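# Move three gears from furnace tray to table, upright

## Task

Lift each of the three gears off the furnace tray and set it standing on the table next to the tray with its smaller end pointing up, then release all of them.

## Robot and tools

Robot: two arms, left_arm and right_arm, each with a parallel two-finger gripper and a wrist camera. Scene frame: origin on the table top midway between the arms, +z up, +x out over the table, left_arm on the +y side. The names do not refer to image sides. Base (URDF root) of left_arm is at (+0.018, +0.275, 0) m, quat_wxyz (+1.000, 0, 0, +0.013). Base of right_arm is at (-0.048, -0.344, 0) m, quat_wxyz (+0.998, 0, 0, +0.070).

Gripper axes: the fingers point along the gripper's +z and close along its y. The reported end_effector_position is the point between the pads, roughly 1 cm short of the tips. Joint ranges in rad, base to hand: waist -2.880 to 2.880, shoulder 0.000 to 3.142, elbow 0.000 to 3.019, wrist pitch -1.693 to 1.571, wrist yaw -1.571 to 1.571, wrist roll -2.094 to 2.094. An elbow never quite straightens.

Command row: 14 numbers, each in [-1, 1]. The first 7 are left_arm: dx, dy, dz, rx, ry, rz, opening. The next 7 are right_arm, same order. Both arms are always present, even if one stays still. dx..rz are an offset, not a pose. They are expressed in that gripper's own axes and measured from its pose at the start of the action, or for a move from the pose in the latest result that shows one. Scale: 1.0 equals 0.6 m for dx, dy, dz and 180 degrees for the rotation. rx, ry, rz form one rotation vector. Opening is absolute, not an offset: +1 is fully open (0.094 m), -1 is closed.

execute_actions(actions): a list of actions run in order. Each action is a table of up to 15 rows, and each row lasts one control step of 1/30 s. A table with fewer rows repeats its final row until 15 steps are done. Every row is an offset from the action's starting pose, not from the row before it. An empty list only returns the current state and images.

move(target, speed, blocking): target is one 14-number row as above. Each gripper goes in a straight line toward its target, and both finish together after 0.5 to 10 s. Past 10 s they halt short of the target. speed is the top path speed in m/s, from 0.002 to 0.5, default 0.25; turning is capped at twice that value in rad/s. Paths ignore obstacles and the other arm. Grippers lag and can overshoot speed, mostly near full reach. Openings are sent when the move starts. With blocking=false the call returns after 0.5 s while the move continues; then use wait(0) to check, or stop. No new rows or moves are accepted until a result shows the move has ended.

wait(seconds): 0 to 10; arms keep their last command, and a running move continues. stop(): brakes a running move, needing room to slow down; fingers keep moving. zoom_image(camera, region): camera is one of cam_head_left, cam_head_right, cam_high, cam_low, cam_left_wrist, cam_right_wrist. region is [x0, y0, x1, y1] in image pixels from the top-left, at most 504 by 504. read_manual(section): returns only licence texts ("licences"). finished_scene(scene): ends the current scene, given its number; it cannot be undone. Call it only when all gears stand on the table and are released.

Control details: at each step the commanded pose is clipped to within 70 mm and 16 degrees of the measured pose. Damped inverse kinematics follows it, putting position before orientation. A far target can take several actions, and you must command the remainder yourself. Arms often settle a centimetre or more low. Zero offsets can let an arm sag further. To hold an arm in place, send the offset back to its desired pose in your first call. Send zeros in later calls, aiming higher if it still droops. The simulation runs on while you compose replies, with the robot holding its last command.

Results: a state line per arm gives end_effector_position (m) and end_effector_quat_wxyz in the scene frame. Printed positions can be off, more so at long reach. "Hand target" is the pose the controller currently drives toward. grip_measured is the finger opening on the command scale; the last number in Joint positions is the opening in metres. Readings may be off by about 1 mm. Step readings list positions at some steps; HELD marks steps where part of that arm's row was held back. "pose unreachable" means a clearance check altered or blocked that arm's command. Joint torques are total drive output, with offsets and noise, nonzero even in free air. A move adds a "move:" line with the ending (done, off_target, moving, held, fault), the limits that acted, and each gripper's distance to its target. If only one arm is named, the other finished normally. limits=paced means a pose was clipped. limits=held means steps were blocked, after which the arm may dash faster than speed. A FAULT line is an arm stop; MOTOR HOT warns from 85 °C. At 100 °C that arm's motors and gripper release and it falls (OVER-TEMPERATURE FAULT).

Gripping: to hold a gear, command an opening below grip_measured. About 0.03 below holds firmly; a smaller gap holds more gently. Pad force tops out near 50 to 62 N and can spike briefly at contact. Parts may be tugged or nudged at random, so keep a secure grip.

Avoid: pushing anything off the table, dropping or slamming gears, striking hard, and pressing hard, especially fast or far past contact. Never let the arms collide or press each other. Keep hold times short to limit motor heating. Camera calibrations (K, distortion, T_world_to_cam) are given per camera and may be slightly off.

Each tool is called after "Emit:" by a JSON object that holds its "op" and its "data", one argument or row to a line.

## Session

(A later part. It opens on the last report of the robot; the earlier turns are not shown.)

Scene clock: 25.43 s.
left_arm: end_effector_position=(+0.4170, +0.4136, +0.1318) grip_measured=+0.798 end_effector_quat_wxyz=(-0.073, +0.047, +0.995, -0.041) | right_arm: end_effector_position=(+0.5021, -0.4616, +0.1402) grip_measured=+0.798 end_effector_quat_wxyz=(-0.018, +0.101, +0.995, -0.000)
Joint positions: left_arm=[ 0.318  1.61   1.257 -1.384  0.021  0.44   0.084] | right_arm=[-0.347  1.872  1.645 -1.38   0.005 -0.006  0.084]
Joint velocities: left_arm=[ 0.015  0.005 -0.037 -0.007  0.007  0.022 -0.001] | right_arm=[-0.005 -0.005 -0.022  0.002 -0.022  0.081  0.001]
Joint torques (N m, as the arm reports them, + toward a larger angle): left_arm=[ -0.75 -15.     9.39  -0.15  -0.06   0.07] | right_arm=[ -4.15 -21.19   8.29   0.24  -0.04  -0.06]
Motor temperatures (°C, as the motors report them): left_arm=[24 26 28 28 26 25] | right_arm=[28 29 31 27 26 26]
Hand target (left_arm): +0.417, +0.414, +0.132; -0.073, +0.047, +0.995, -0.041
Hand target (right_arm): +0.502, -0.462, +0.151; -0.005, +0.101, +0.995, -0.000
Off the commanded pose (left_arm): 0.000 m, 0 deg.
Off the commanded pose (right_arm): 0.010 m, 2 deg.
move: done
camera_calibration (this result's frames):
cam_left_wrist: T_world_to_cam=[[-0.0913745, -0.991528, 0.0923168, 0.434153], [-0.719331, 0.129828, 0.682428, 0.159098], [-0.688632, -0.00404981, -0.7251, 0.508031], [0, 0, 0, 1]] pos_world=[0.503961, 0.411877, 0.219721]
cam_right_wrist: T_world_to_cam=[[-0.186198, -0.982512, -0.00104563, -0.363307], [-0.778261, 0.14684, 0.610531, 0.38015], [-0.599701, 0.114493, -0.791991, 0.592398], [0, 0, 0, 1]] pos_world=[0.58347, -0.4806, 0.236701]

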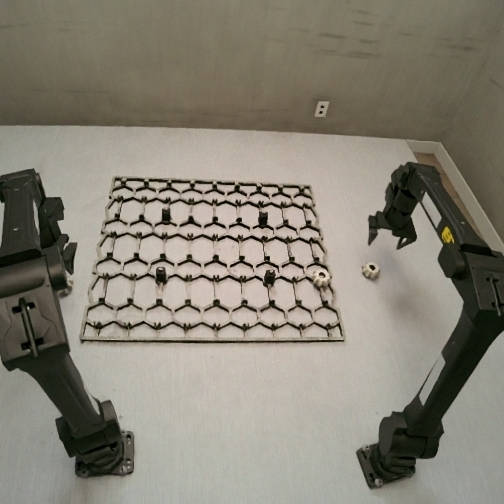

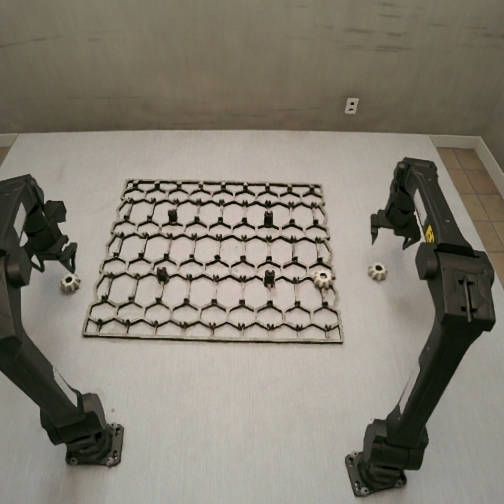

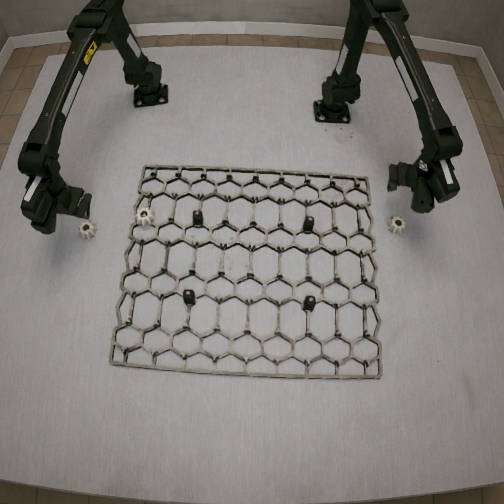

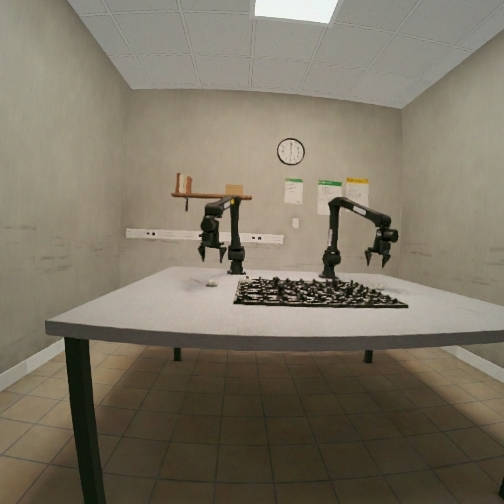

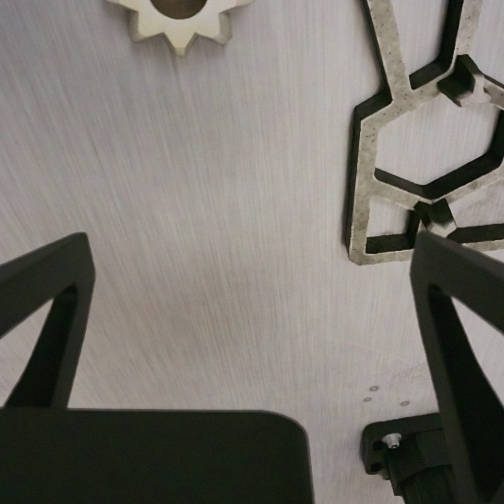

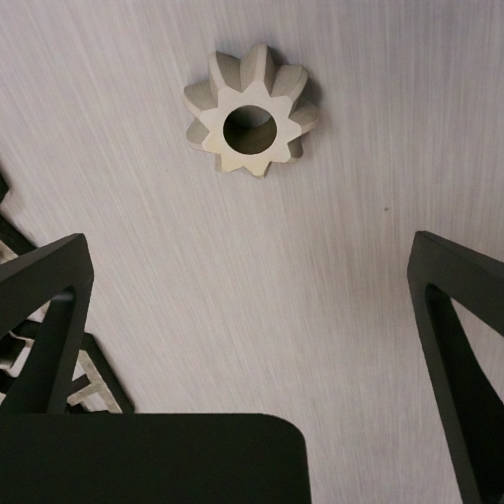

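Emit:
{"op": "move", "data": {
  "target": [0,0,0,0,0,0,0.8, 0.113,0.27,0.083,0,0,0,0.8],
  "speed": 0.25
}}

Scene clock: 26.80 s.
left_arm: end_effector_position=(+0.4170, +0.4136, +0.1318) grip_measured=+0.798 end_effector_quat_wxyz=(-0.073, +0.047, +0.995, -0.041) | right_arm: end_effector_position=(+0.4654, -0.2861, +0.0769) grip_measured=+0.798 end_effector_quat_wxyz=(-0.038, +0.093, +0.995, -0.001)
Joint positions: left_arm=[ 0.318  1.61   1.257 -1.384  0.021  0.44   0.084] | right_arm=[-0.029  1.835  1.414 -1.224 -0.013  0.295  0.084]
Joint velocities: left_arm=[-0.015 -0.005 -0.002 -0.002 -0.037 -0.022  0.   ] | right_arm=[-0.015 -0.005  0.017  0.027  0.037  0.007 -0.   ]
Joint torques (N m, as the arm reports them, + toward a larger angle): left_arm=[ -0.9  -14.87   9.39  -0.12  -0.06   0.04] | right_arm=[ -3.29 -18.75   7.27   0.53   0.07   0.  ]
Motor temperatures (°C, as the motors report them): left_arm=[24 26 28 28 26 25] | right_arm=[28 29 31 27 26 26]
Hand target (left_arm): +0.417, +0.414, +0.132; -0.073, +0.047, +0.995, -0.041
Hand target (right_arm): +0.467, -0.288, +0.094; -0.018, +0.100, +0.995, +0.003
Off the commanded pose (left_arm): 0.000 m, 0 deg.
Off the commanded pose (right_arm): 0.016 m, 2 deg.
move: off_target (right_arm)
camera_calibration (this result's frames):
cam_left_wrist: T_world_to_cam=[[-0.0913745, -0.991528, 0.0923168, 0.434153], [-0.719331, 0.129828, 0.682428, 0.159098], [-0.688632, -0.00404981, -0.7251, 0.508031], [0, 0, 0, 1]] pos_world=[0.503961, 0.411877, 0.219721]
cam_right_wrist: T_world_to_cam=[[-0.170567, -0.985341, 0.00328619, -0.206174], [-0.756132, 0.133027, 0.640756, 0.347919], [-0.6318, 0.106807, -0.767737, 0.511028], [0, 0, 0, 1]] pos_world=[0.550774, -0.304015, 0.170081]

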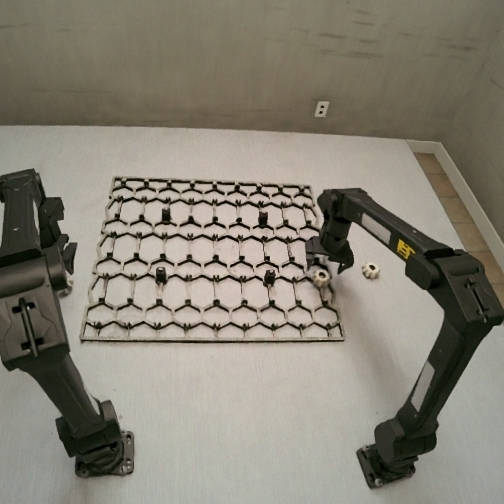

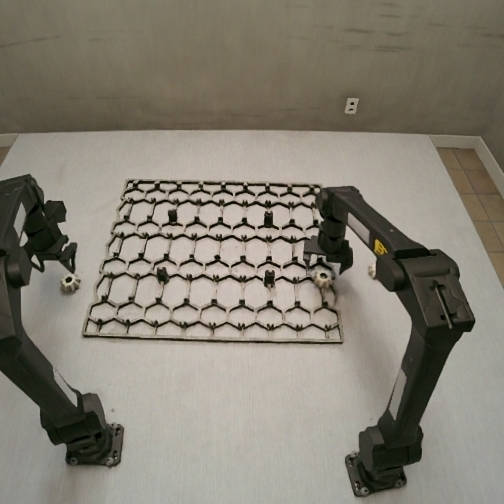

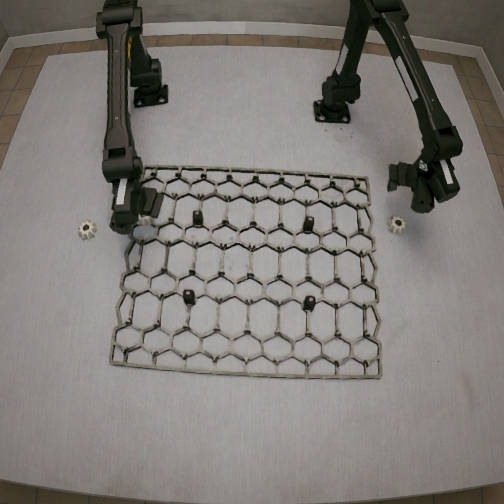

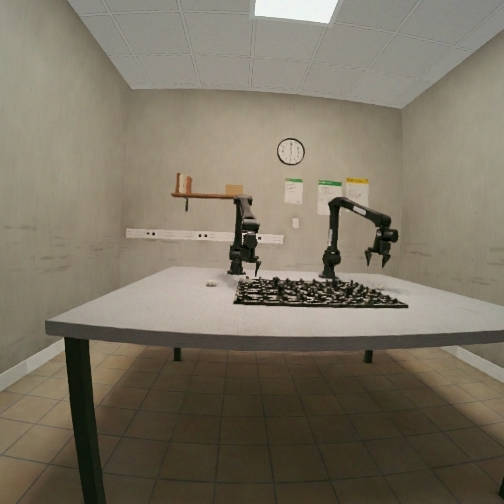

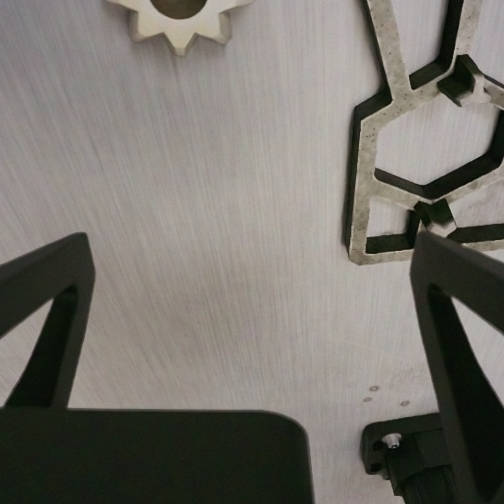

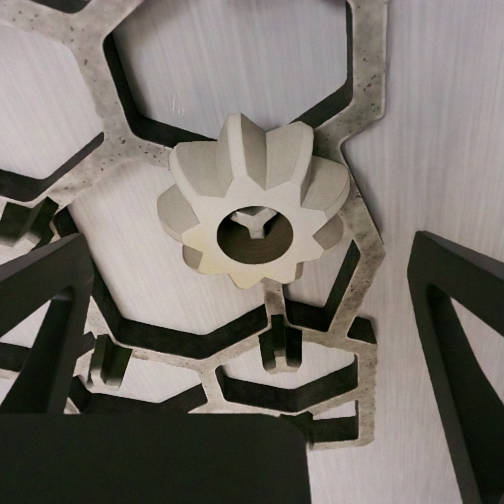

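Emit:
{"op": "move", "data": {
  "target": [0,0,0,0,0,0,0.8, 0,0,0.075,0,-0.03,0,0.8],
  "speed": 0.1
}}

Scene clock: 27.73 s.
left_arm: end_effector_position=(+0.4170, +0.4136, +0.1318) grip_measured=+0.798 end_effector_quat_wxyz=(-0.073, +0.047, +0.995, -0.041) | right_arm: end_effector_position=(+0.4592, -0.2908, +0.0312) grip_measured=+0.798 end_effector_quat_wxyz=(-0.001, +0.093, +0.996, -0.005)
Joint positions: left_arm=[ 0.318  1.61   1.257 -1.384  0.021  0.44   0.084] | right_arm=[-0.029  1.835  1.281 -1.021  0.01   0.297  0.084]
Joint velocities: left_arm=[-0.005 -0.005  0.017  0.007  0.095 -0.066 -0.   ] | right_arm=[-0.005  0.005  0.002 -0.002 -0.022 -0.066 -0.001]
Joint torques (N m, as the arm reports them, + toward a larger angle): left_arm=[ -0.84 -15.17   9.32  -0.24  -0.05   0.05] | right_arm=[ -1.56 -15.6    7.28   0.95   0.25   0.02]
Motor temperatures (°C, as the motors report them): left_arm=[24 26 28 28 26 25] | right_arm=[28 29 30 27 26 26]
Hand target (left_arm): +0.417, +0.414, +0.132; -0.073, +0.047, +0.995, -0.041
Hand target (right_arm): +0.462, -0.285, +0.032; +0.009, +0.093, +0.996, -0.005
Off the commanded pose (left_arm): 0.000 m, 0 deg.
Off the commanded pose (right_arm): 0.006 m, 1 deg.
move: done
camera_calibration (this result's frames):
cam_left_wrist: T_world_to_cam=[[-0.0913745, -0.991528, 0.0923168, 0.434153], [-0.719331, 0.129828, 0.682428, 0.159098], [-0.688632, -0.00404981, -0.7251, 0.508031], [0, 0, 0, 1]] pos_world=[0.503961, 0.411877, 0.219721]
cam_right_wrist: T_world_to_cam=[[-0.171884, -0.985097, 0.00628231, -0.211156], [-0.80002, 0.143307, 0.582607, 0.398051], [-0.574825, 0.0951152, -0.812729, 0.44432], [0, 0, 0, 1]] pos_world=[0.537561, -0.307314, 0.130531]

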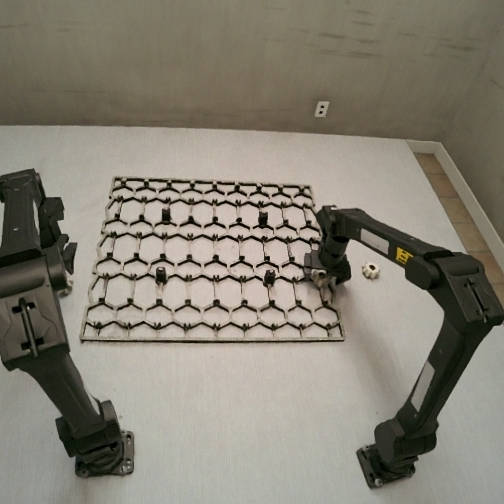

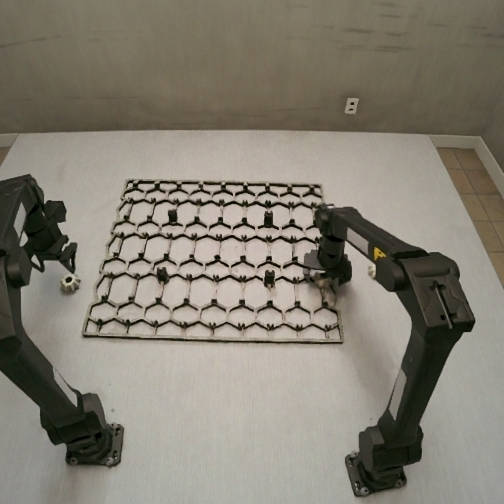

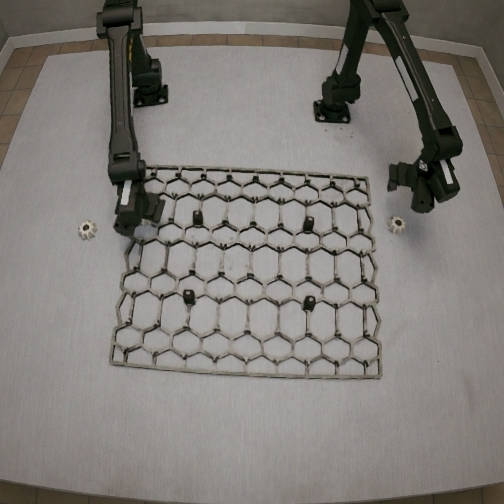

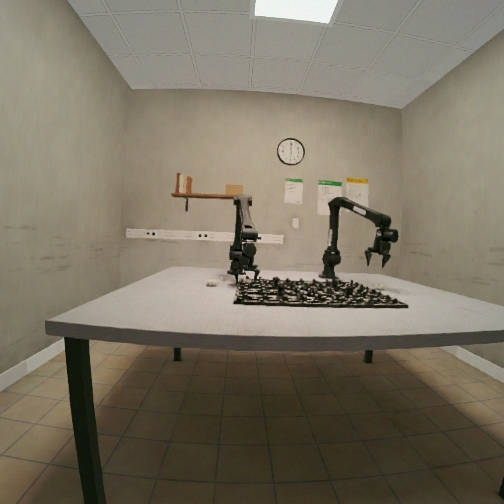

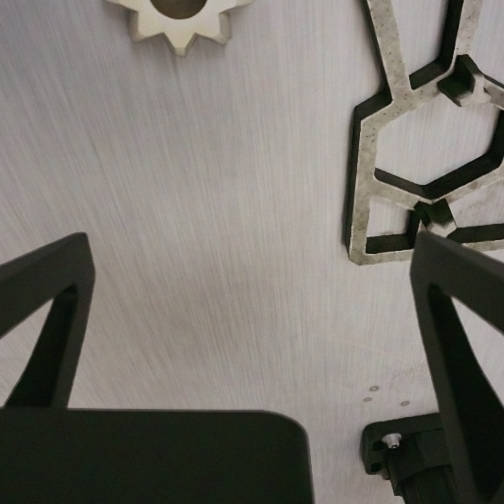

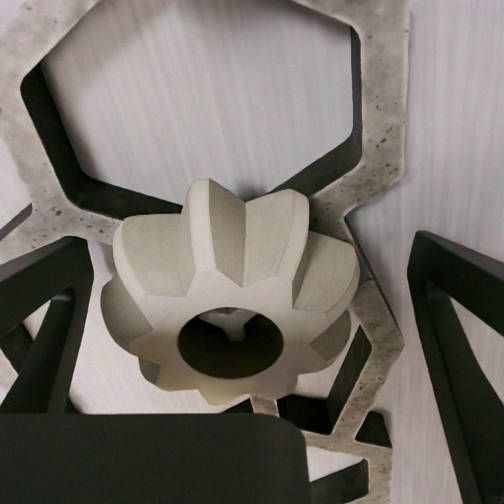

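Emit:
{"op": "move", "data": {
  "target": [0,0,0,0,0,0,0.8, 0,0.012,-0.015,0,0,0,-0.3],
  "speed": 0.1
}}

Emit:
{"op": "move", "data": {
  "target": [0,0,0,0,0,0,0.8, 0,0,-0.2,0,-0.02,0,0.1],
  "speed": 0.15
}}

Scene clock: 28.53 s.
left_arm: end_effector_position=(+0.4170, +0.4136, +0.1318) grip_measured=+0.798 end_effector_quat_wxyz=(-0.073, +0.047, +0.995, -0.041) | right_arm: end_effector_position=(+0.4578, -0.2905, +0.0310) grip_measured=+0.331 end_effector_quat_wxyz=(-0.003, +0.071, +0.997, -0.008)
Joint positions: left_arm=[ 0.318  1.61   1.257 -1.384  0.021  0.44   0.084] | right_arm=[-0.027  1.835  1.28  -1.024  0.015  0.255  0.063]
Joint velocities: left_arm=[ 0.005 -0.015  0.007 -0.022 -0.051 -0.066  0.   ] | right_arm=[-0.005  0.005  0.007 -0.012 -0.066  0.022 -0.   ]
Joint torques (N m, as the arm reports them, + toward a larger angle): left_arm=[ -0.32 -15.05   9.16  -0.15  -0.06   0.02] | right_arm=[ -1.96 -16.82   8.94  -0.94  -0.11   0.43]
Motor temperatures (°C, as the motors report them): left_arm=[24 26 28 28 26 25] | right_arm=[28 29 30 27 26 26]
Hand target (left_arm): +0.417, +0.414, +0.132; -0.073, +0.047, +0.995, -0.041
Hand target (right_arm): +0.461, -0.284, +0.040; -0.001, +0.093, +0.996, -0.005
Off the commanded pose (left_arm): 0.000 m, 0 deg.
Off the commanded pose (right_arm): 0.012 m, 3 deg.
move: off_target (right_arm)
camera_calibration (this result's frames):
cam_left_wrist: T_world_to_cam=[[-0.0913745, -0.991528, 0.0923168, 0.434153], [-0.719331, 0.129828, 0.682428, 0.159098], [-0.688632, -0.00404981, -0.7251, 0.508031], [0, 0, 0, 1]] pos_world=[0.503961, 0.411877, 0.219721]
cam_right_wrist: T_world_to_cam=[[-0.128449, -0.991646, 0.0117463, -0.233106], [-0.802918, 0.110941, 0.585674, 0.388934], [-0.582085, 0.0657982, -0.810462, 0.438096], [0, 0, 0, 1]] pos_world=[0.537349, -0.303133, 0.13001]

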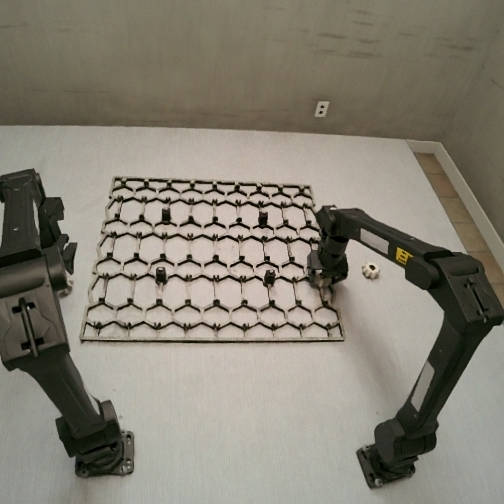

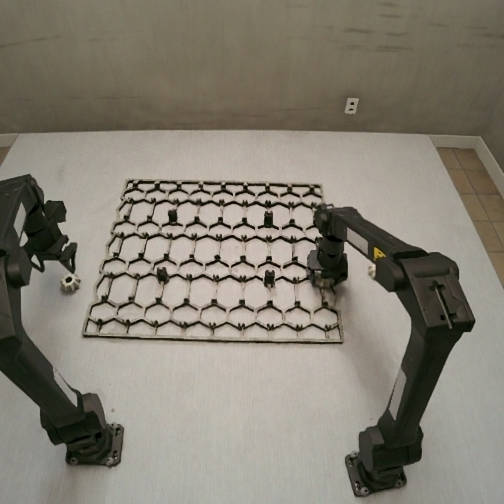

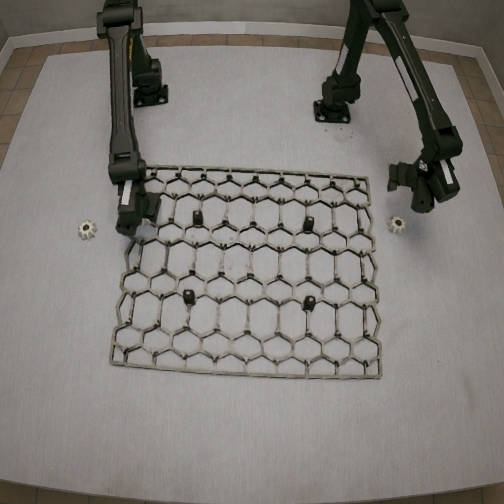

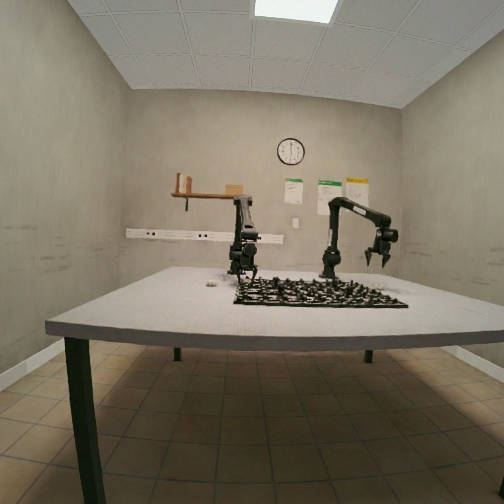

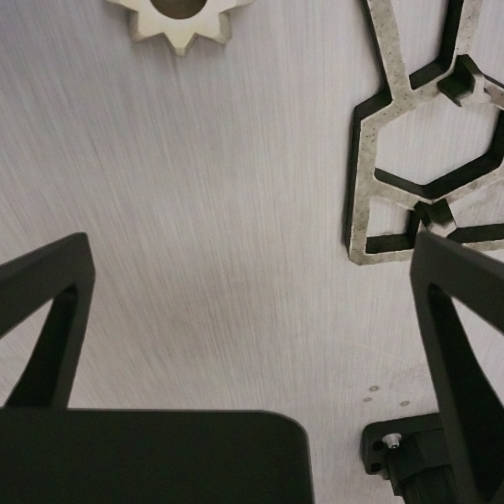

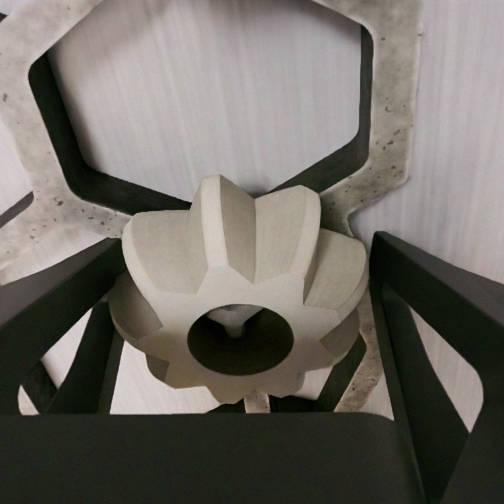

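Scene clock: 29.60 s.
left_arm: end_effector_position=(+0.4170, +0.4136, +0.1318) grip_measured=+0.798 end_effector_quat_wxyz=(-0.073, +0.047, +0.995, -0.041) | right_arm: end_effector_position=(+0.4588, -0.2903, +0.0353) grip_measured=+0.272 end_effector_quat_wxyz=(-0.005, +0.048, +0.999, -0.015)
Joint positions: left_arm=[ 0.318  1.61   1.257 -1.384  0.021  0.44   0.084] | right_arm=[-0.022  1.835  1.292 -1.042  0.029  0.214  0.06 ]
Joint velocities: left_arm=[ 0.005  0.015  0.007 -0.002 -0.007 -0.037 -0.001] | right_arm=[ 0.005 -0.005  0.012  0.007 -0.022 -0.081 -0.001]
Joint torques (N m, as the arm reports them, + toward a larger angle): left_arm=[ -0.96 -15.18   9.16  -0.12  -0.06   0.03] | right_arm=[ -3.1  -24.53  10.25  -3.57   0.06   0.34]
Motor temperatures (°C, as the motors report them): left_arm=[24 26 28 28 26 25] | right_arm=[28 29 30 27 26 26]
Hand target (left_arm): +0.417, +0.414, +0.132; -0.073, +0.047, +0.995, -0.041
Hand target (right_arm): +0.460, -0.290, +0.100; +0.029, +0.071, +0.997, -0.009
Off the commanded pose (left_arm): 0.000 m, 0 deg.
Off the commanded pose (right_arm): 0.116 m, 5 deg; position clipped at the last step of the last action.
move: off_target (right_arm); limits=paced
camera_calibration (this result's frames):
cam_left_wrist: T_world_to_cam=[[-0.0913745, -0.991528, 0.0923168, 0.434153], [-0.719331, 0.129828, 0.682428, 0.159098], [-0.688632, -0.00404981, -0.7251, 0.508031], [0, 0, 0, 1]] pos_world=[0.503961, 0.411877, 0.219721]
cam_right_wrist: T_world_to_cam=[[-0.082319, -0.996256, 0.0264014, -0.255849], [-0.804664, 0.0820712, 0.588031, 0.379482], [-0.587997, 0.0271619, -0.808407, 0.433532], [0, 0, 0, 1]] pos_world=[0.539209, -0.297811, 0.134078]

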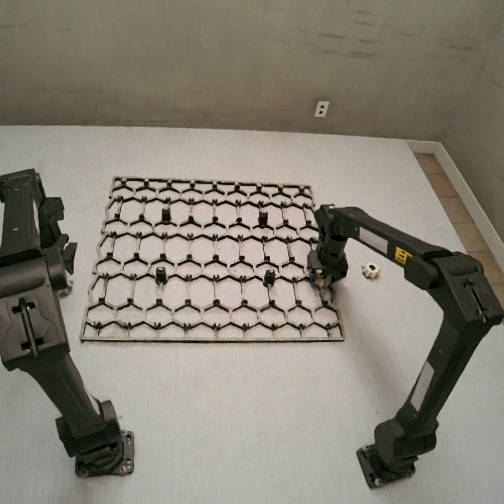

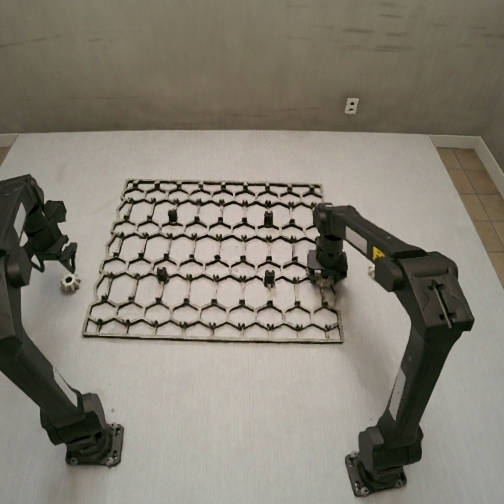

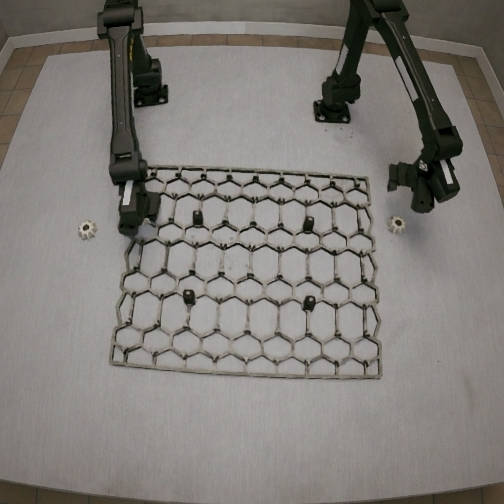

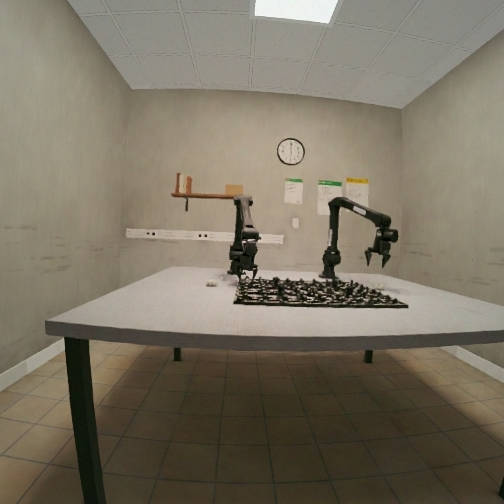

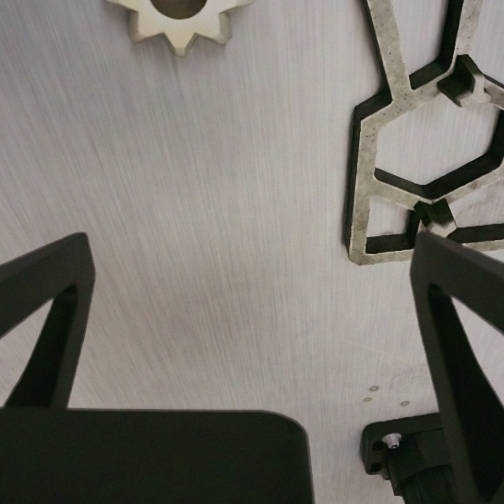

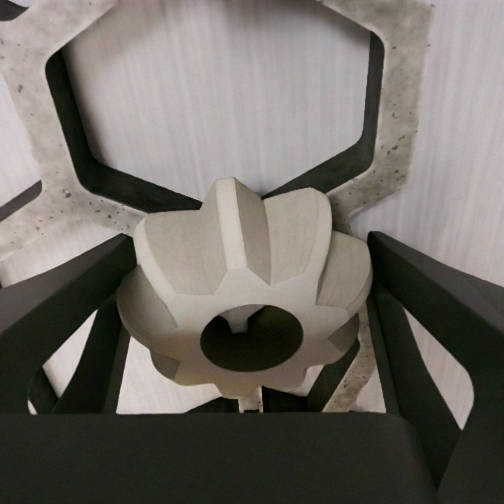

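I'm pinching the tray. Open, raise, regrip.

Emit:
{"op": "move", "data": {
  "target": [0,0,0,0,0,0,0.8, 0,0,-0.035,0,0,0,0.8],
  "speed": 0.1
}}

Scene clock: 30.37 s.
left_arm: end_effector_position=(+0.4170, +0.4136, +0.1318) grip_measured=+0.798 end_effector_quat_wxyz=(-0.073, +0.047, +0.995, -0.041) | right_arm: end_effector_position=(+0.4484, -0.2914, +0.0347) grip_measured=+0.798 end_effector_quat_wxyz=(-0.026, +0.047, +0.998, -0.019)
Joint positions: left_arm=[ 0.318  1.61   1.257 -1.384  0.021  0.44   0.084] | right_arm=[-0.022  1.837  1.292 -1.084  0.028  0.213  0.084]
Joint velocities: left_arm=[-0.005 -0.005 -0.017  0.002 -0.051 -0.081 -0.001] | right_arm=[-0.015 -0.005 -0.007 -0.012  0.022  0.022  0.001]
Joint torques (N m, as the arm reports them, + toward a larger angle): left_arm=[ -0.48 -15.1    9.28  -0.36  -0.02   0.04] | right_arm=[ -2.58 -18.19   9.51  -0.67   0.09  -0.07]
Motor temperatures (°C, as the motors report them): left_arm=[24 26 28 28 26 25] | right_arm=[28 29 30 27 26 26]
Hand target (left_arm): +0.417, +0.414, +0.132; -0.073, +0.047, +0.995, -0.041
Hand target (right_arm): +0.459, -0.290, +0.056; -0.005, +0.048, +0.999, -0.015
Off the commanded pose (left_arm): 0.000 m, 0 deg.
Off the commanded pose (right_arm): 0.024 m, 3 deg.
move: off_target (right_arm)
camera_calibration (this result's frames):
cam_left_wrist: T_world_to_cam=[[-0.0913745, -0.991528, 0.0923168, 0.434153], [-0.719331, 0.129828, 0.682428, 0.159098], [-0.688632, -0.00404981, -0.7251, 0.508031], [0, 0, 0, 1]] pos_world=[0.503961, 0.411877, 0.219721]
cam_right_wrist: T_world_to_cam=[[-0.079882, -0.996215, 0.0342582, -0.259138], [-0.778309, 0.0838077, 0.622263, 0.358995], [-0.622779, 0.0230441, -0.782059, 0.44047], [0, 0, 0, 1]] pos_world=[0.533024, -0.298394, 0.129962]

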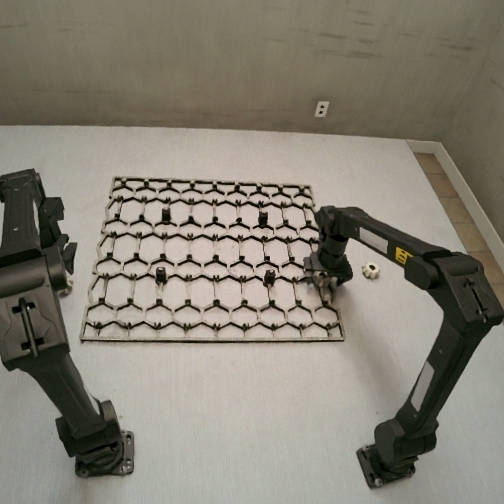

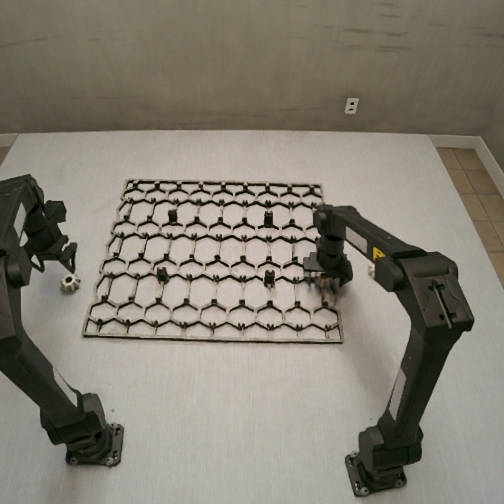

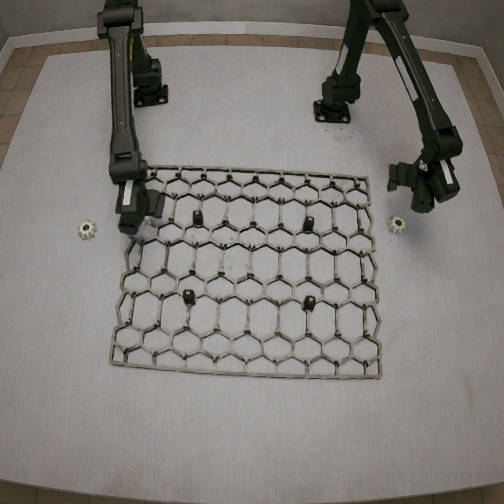

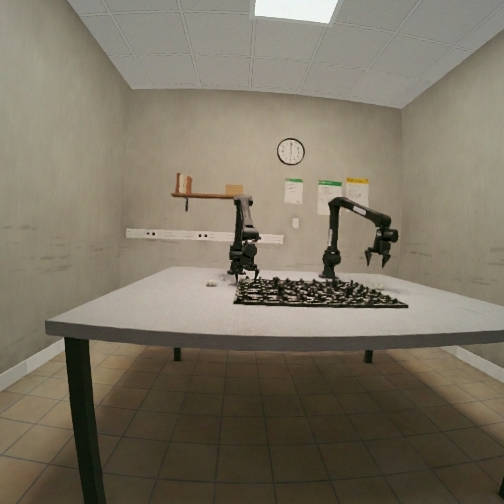

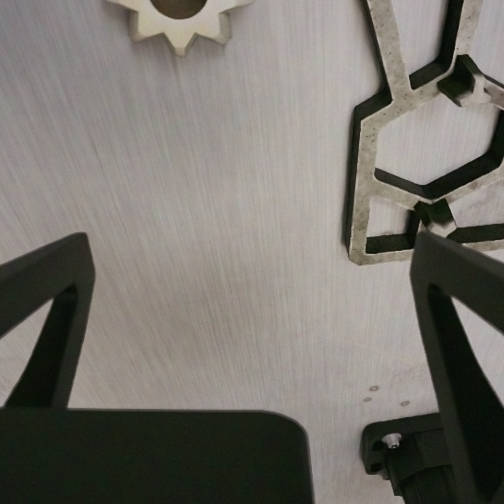

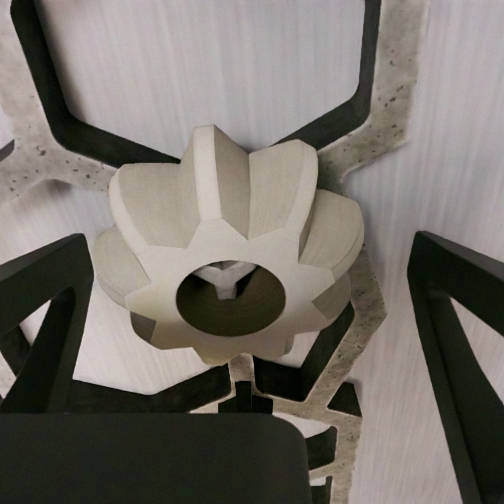

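Emit:
{"op": "move", "data": {
  "target": [0,0,0,0,0,0,0.8, -0.035,0.02,-0.06,0,-0.03,0,0.8],
  "speed": 0.1
}}

Scene clock: 32.43 s.
left_arm: end_effector_position=(+0.4170, +0.4136, +0.1318) grip_measured=+0.798 end_effector_quat_wxyz=(-0.073, +0.047, +0.995, -0.041) | right_arm: end_effector_position=(+0.4485, -0.2910, +0.0355) grip_measured=+0.798 end_effector_quat_wxyz=(-0.024, +0.049, +0.998, -0.026)
Joint positions: left_arm=[ 0.318  1.61   1.257 -1.384  0.021  0.44   0.084] | right_arm=[-0.016  1.835  1.292 -1.084  0.043  0.222  0.084]
Joint velocities: left_arm=[-0.015  0.005  0.022 -0.002 -0.037 -0.081 -0.   ] | right_arm=[-0.015  0.005  0.002 -0.017  0.007 -0.051 -0.001]
Joint torques (N m, as the arm reports them, + toward a larger angle): left_arm=[ -0.56 -14.86   9.25  -0.17  -0.03   0.08] | right_arm=[ -1.84 -18.61  11.33   0.19   0.26  -0.06]
Motor temperatures (°C, as the motors report them): left_arm=[24 26 28 28 26 25] | right_arm=[28 29 31 27 26 26]
Hand target (left_arm): +0.417, +0.414, +0.132; -0.073, +0.047, +0.995, -0.041
Hand target (right_arm): +0.471, -0.281, +0.070; +0.020, +0.047, +0.998, -0.020
Off the commanded pose (left_arm): 0.000 m, 0 deg.
Off the commanded pose (right_arm): 0.043 m, 5 deg.
move: off_target (right_arm)
camera_calibration (this result's frames):
cam_left_wrist: T_world_to_cam=[[-0.0913745, -0.991528, 0.0923168, 0.434153], [-0.719331, 0.129828, 0.682428, 0.159098], [-0.688632, -0.00404981, -0.7251, 0.508031], [0, 0, 0, 1]] pos_world=[0.503961, 0.411877, 0.219721]
cam_right_wrist: T_world_to_cam=[[-0.0829794, -0.995366, 0.0485895, -0.257643], [-0.780306, 0.095224, 0.618105, 0.362932], [-0.619868, 0.0133753, -0.784592, 0.437159], [0, 0, 0, 1]] pos_world=[0.5328, -0.296856, 0.13118]

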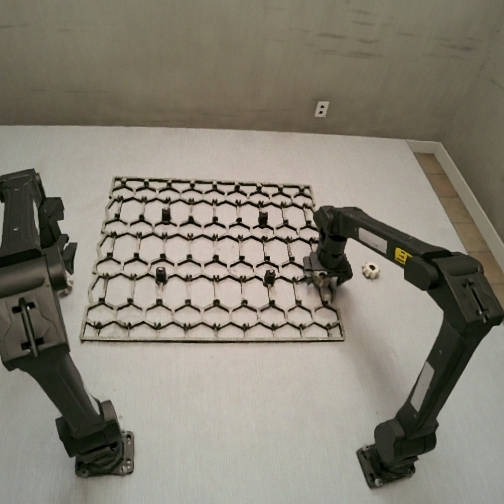

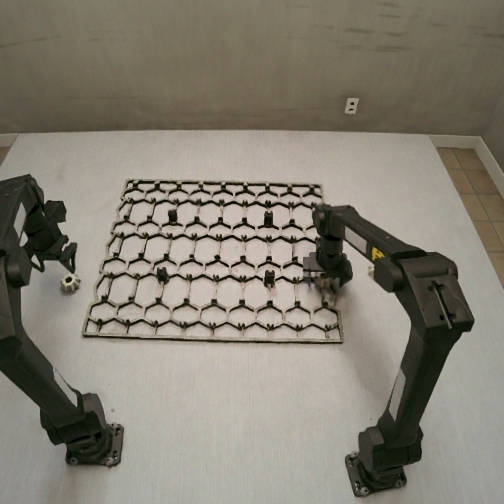

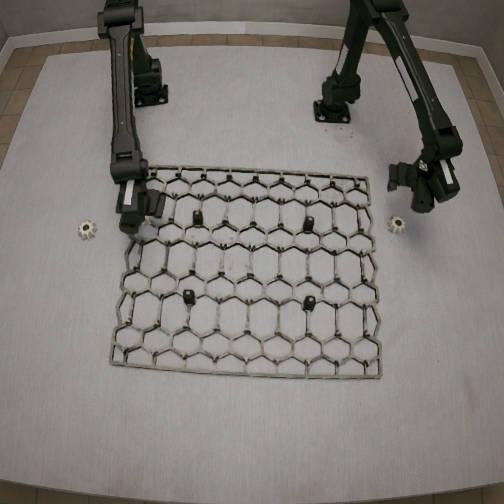

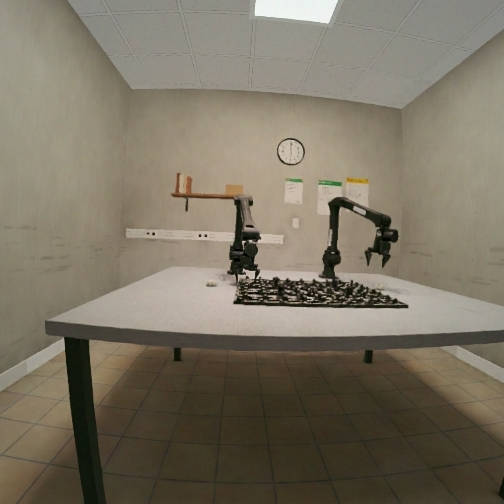

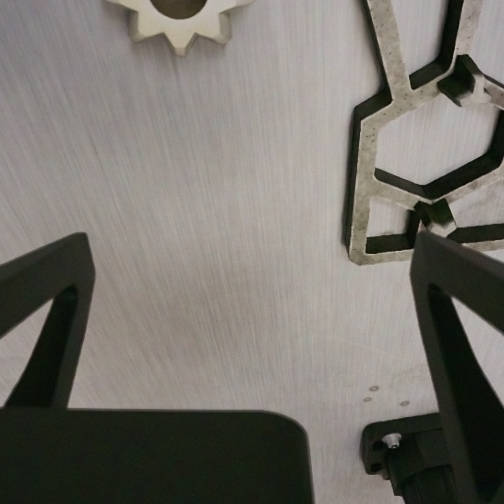

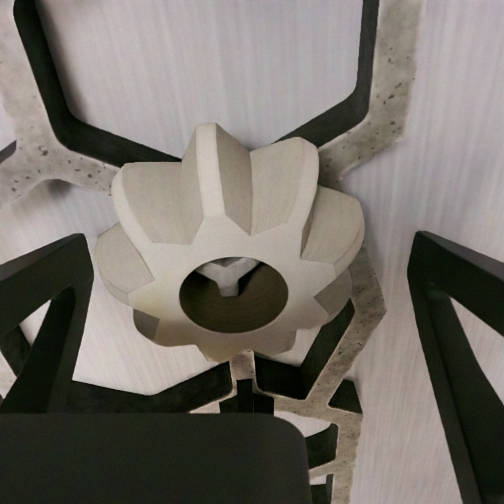

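Big stiction. Go well up, then descend again.

Emit:
{"op": "move", "data": {
  "target": [0,0,0,0,0,0,0.8, -0.03,0.015,-0.15,0,-0.03,0,0.8],
  "speed": 0.15
}}

Scene clock: 33.60 s.
left_arm: end_effector_position=(+0.4170, +0.4136, +0.1318) grip_measured=+0.798 end_effector_quat_wxyz=(-0.073, +0.047, +0.995, -0.041) | right_arm: end_effector_position=(+0.4546, -0.2899, +0.0972) grip_measured=+0.798 end_effector_quat_wxyz=(-0.008, +0.051, +0.998, -0.031)
Joint positions: left_arm=[ 0.318  1.61   1.257 -1.384  0.021  0.44   0.084] | right_arm=[-0.01   1.759  1.364 -1.202  0.058  0.231  0.084]
Joint velocities: left_arm=[-0.015 -0.015 -0.002 -0.007  0.022  0.007 -0.001] | right_arm=[-0.015 -0.005  0.012  0.022  0.007 -0.051 -0.001]
Joint torques (N m, as the arm reports them, + toward a larger angle): left_arm=[ -0.46 -14.59   9.32  -0.07  -0.03   0.03] | right_arm=[ -1.64 -16.62  12.34  -0.46   0.24   0.  ]
Motor temperatures (°C, as the motors report them): left_arm=[24 26 28 28 26 25] | right_arm=[28 29 31 27 26 26]
Hand target (left_arm): +0.417, +0.414, +0.132; -0.073, +0.047, +0.995, -0.041
Hand target (right_arm): +0.471, -0.280, +0.124; +0.023, +0.048, +0.998, -0.027
Off the commanded pose (left_arm): 0.000 m, 0 deg.
Off the commanded pose (right_arm): 0.034 m, 4 deg.
move: off_target (right_arm)
camera_calibration (this result's frames):
cam_left_wrist: T_world_to_cam=[[-0.0913745, -0.991528, 0.0923168, 0.434153], [-0.719331, 0.129828, 0.682428, 0.159098], [-0.688632, -0.00404981, -0.7251, 0.508031], [0, 0, 0, 1]] pos_world=[0.503961, 0.411877, 0.219721]
cam_right_wrist: T_world_to_cam=[[-0.0867118, -0.994559, 0.057734, -0.25793], [-0.799892, 0.10405, 0.591055, 0.343592], [-0.593847, 0.00507048, -0.804562, 0.47705], [0, 0, 0, 1]] pos_world=[0.535765, -0.294697, 0.195626]

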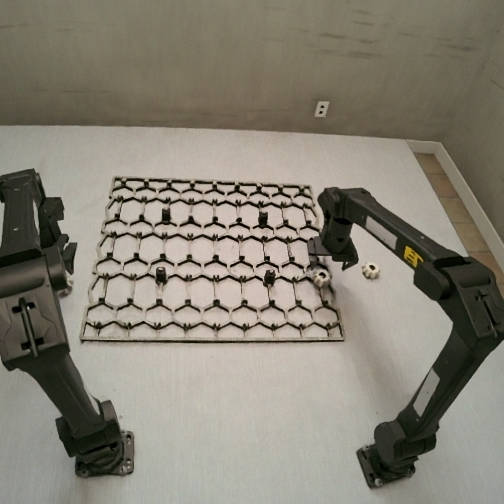

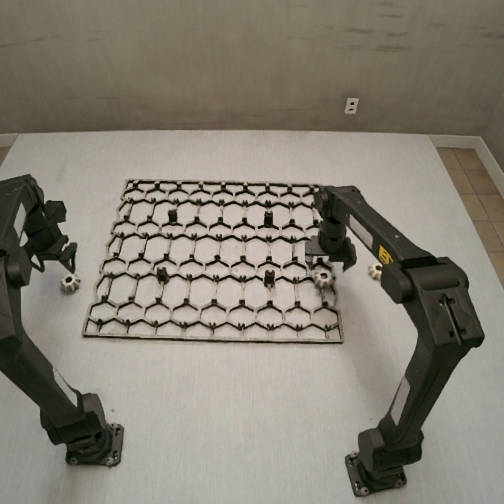

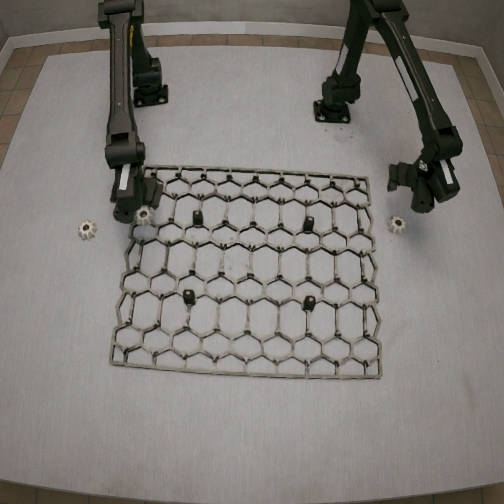

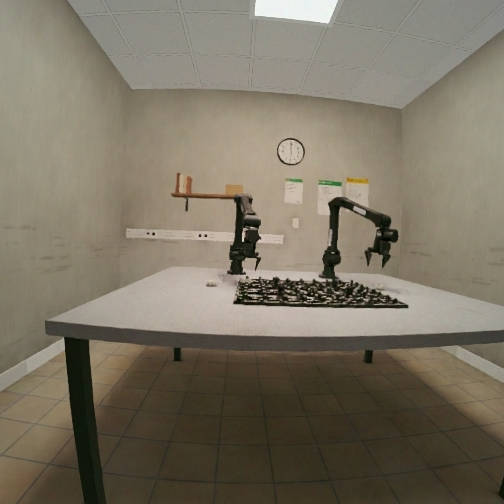

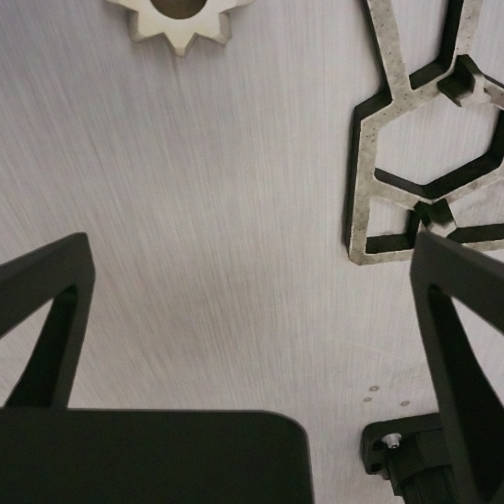

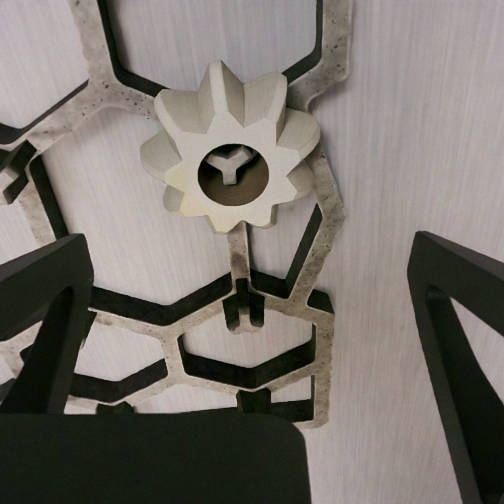

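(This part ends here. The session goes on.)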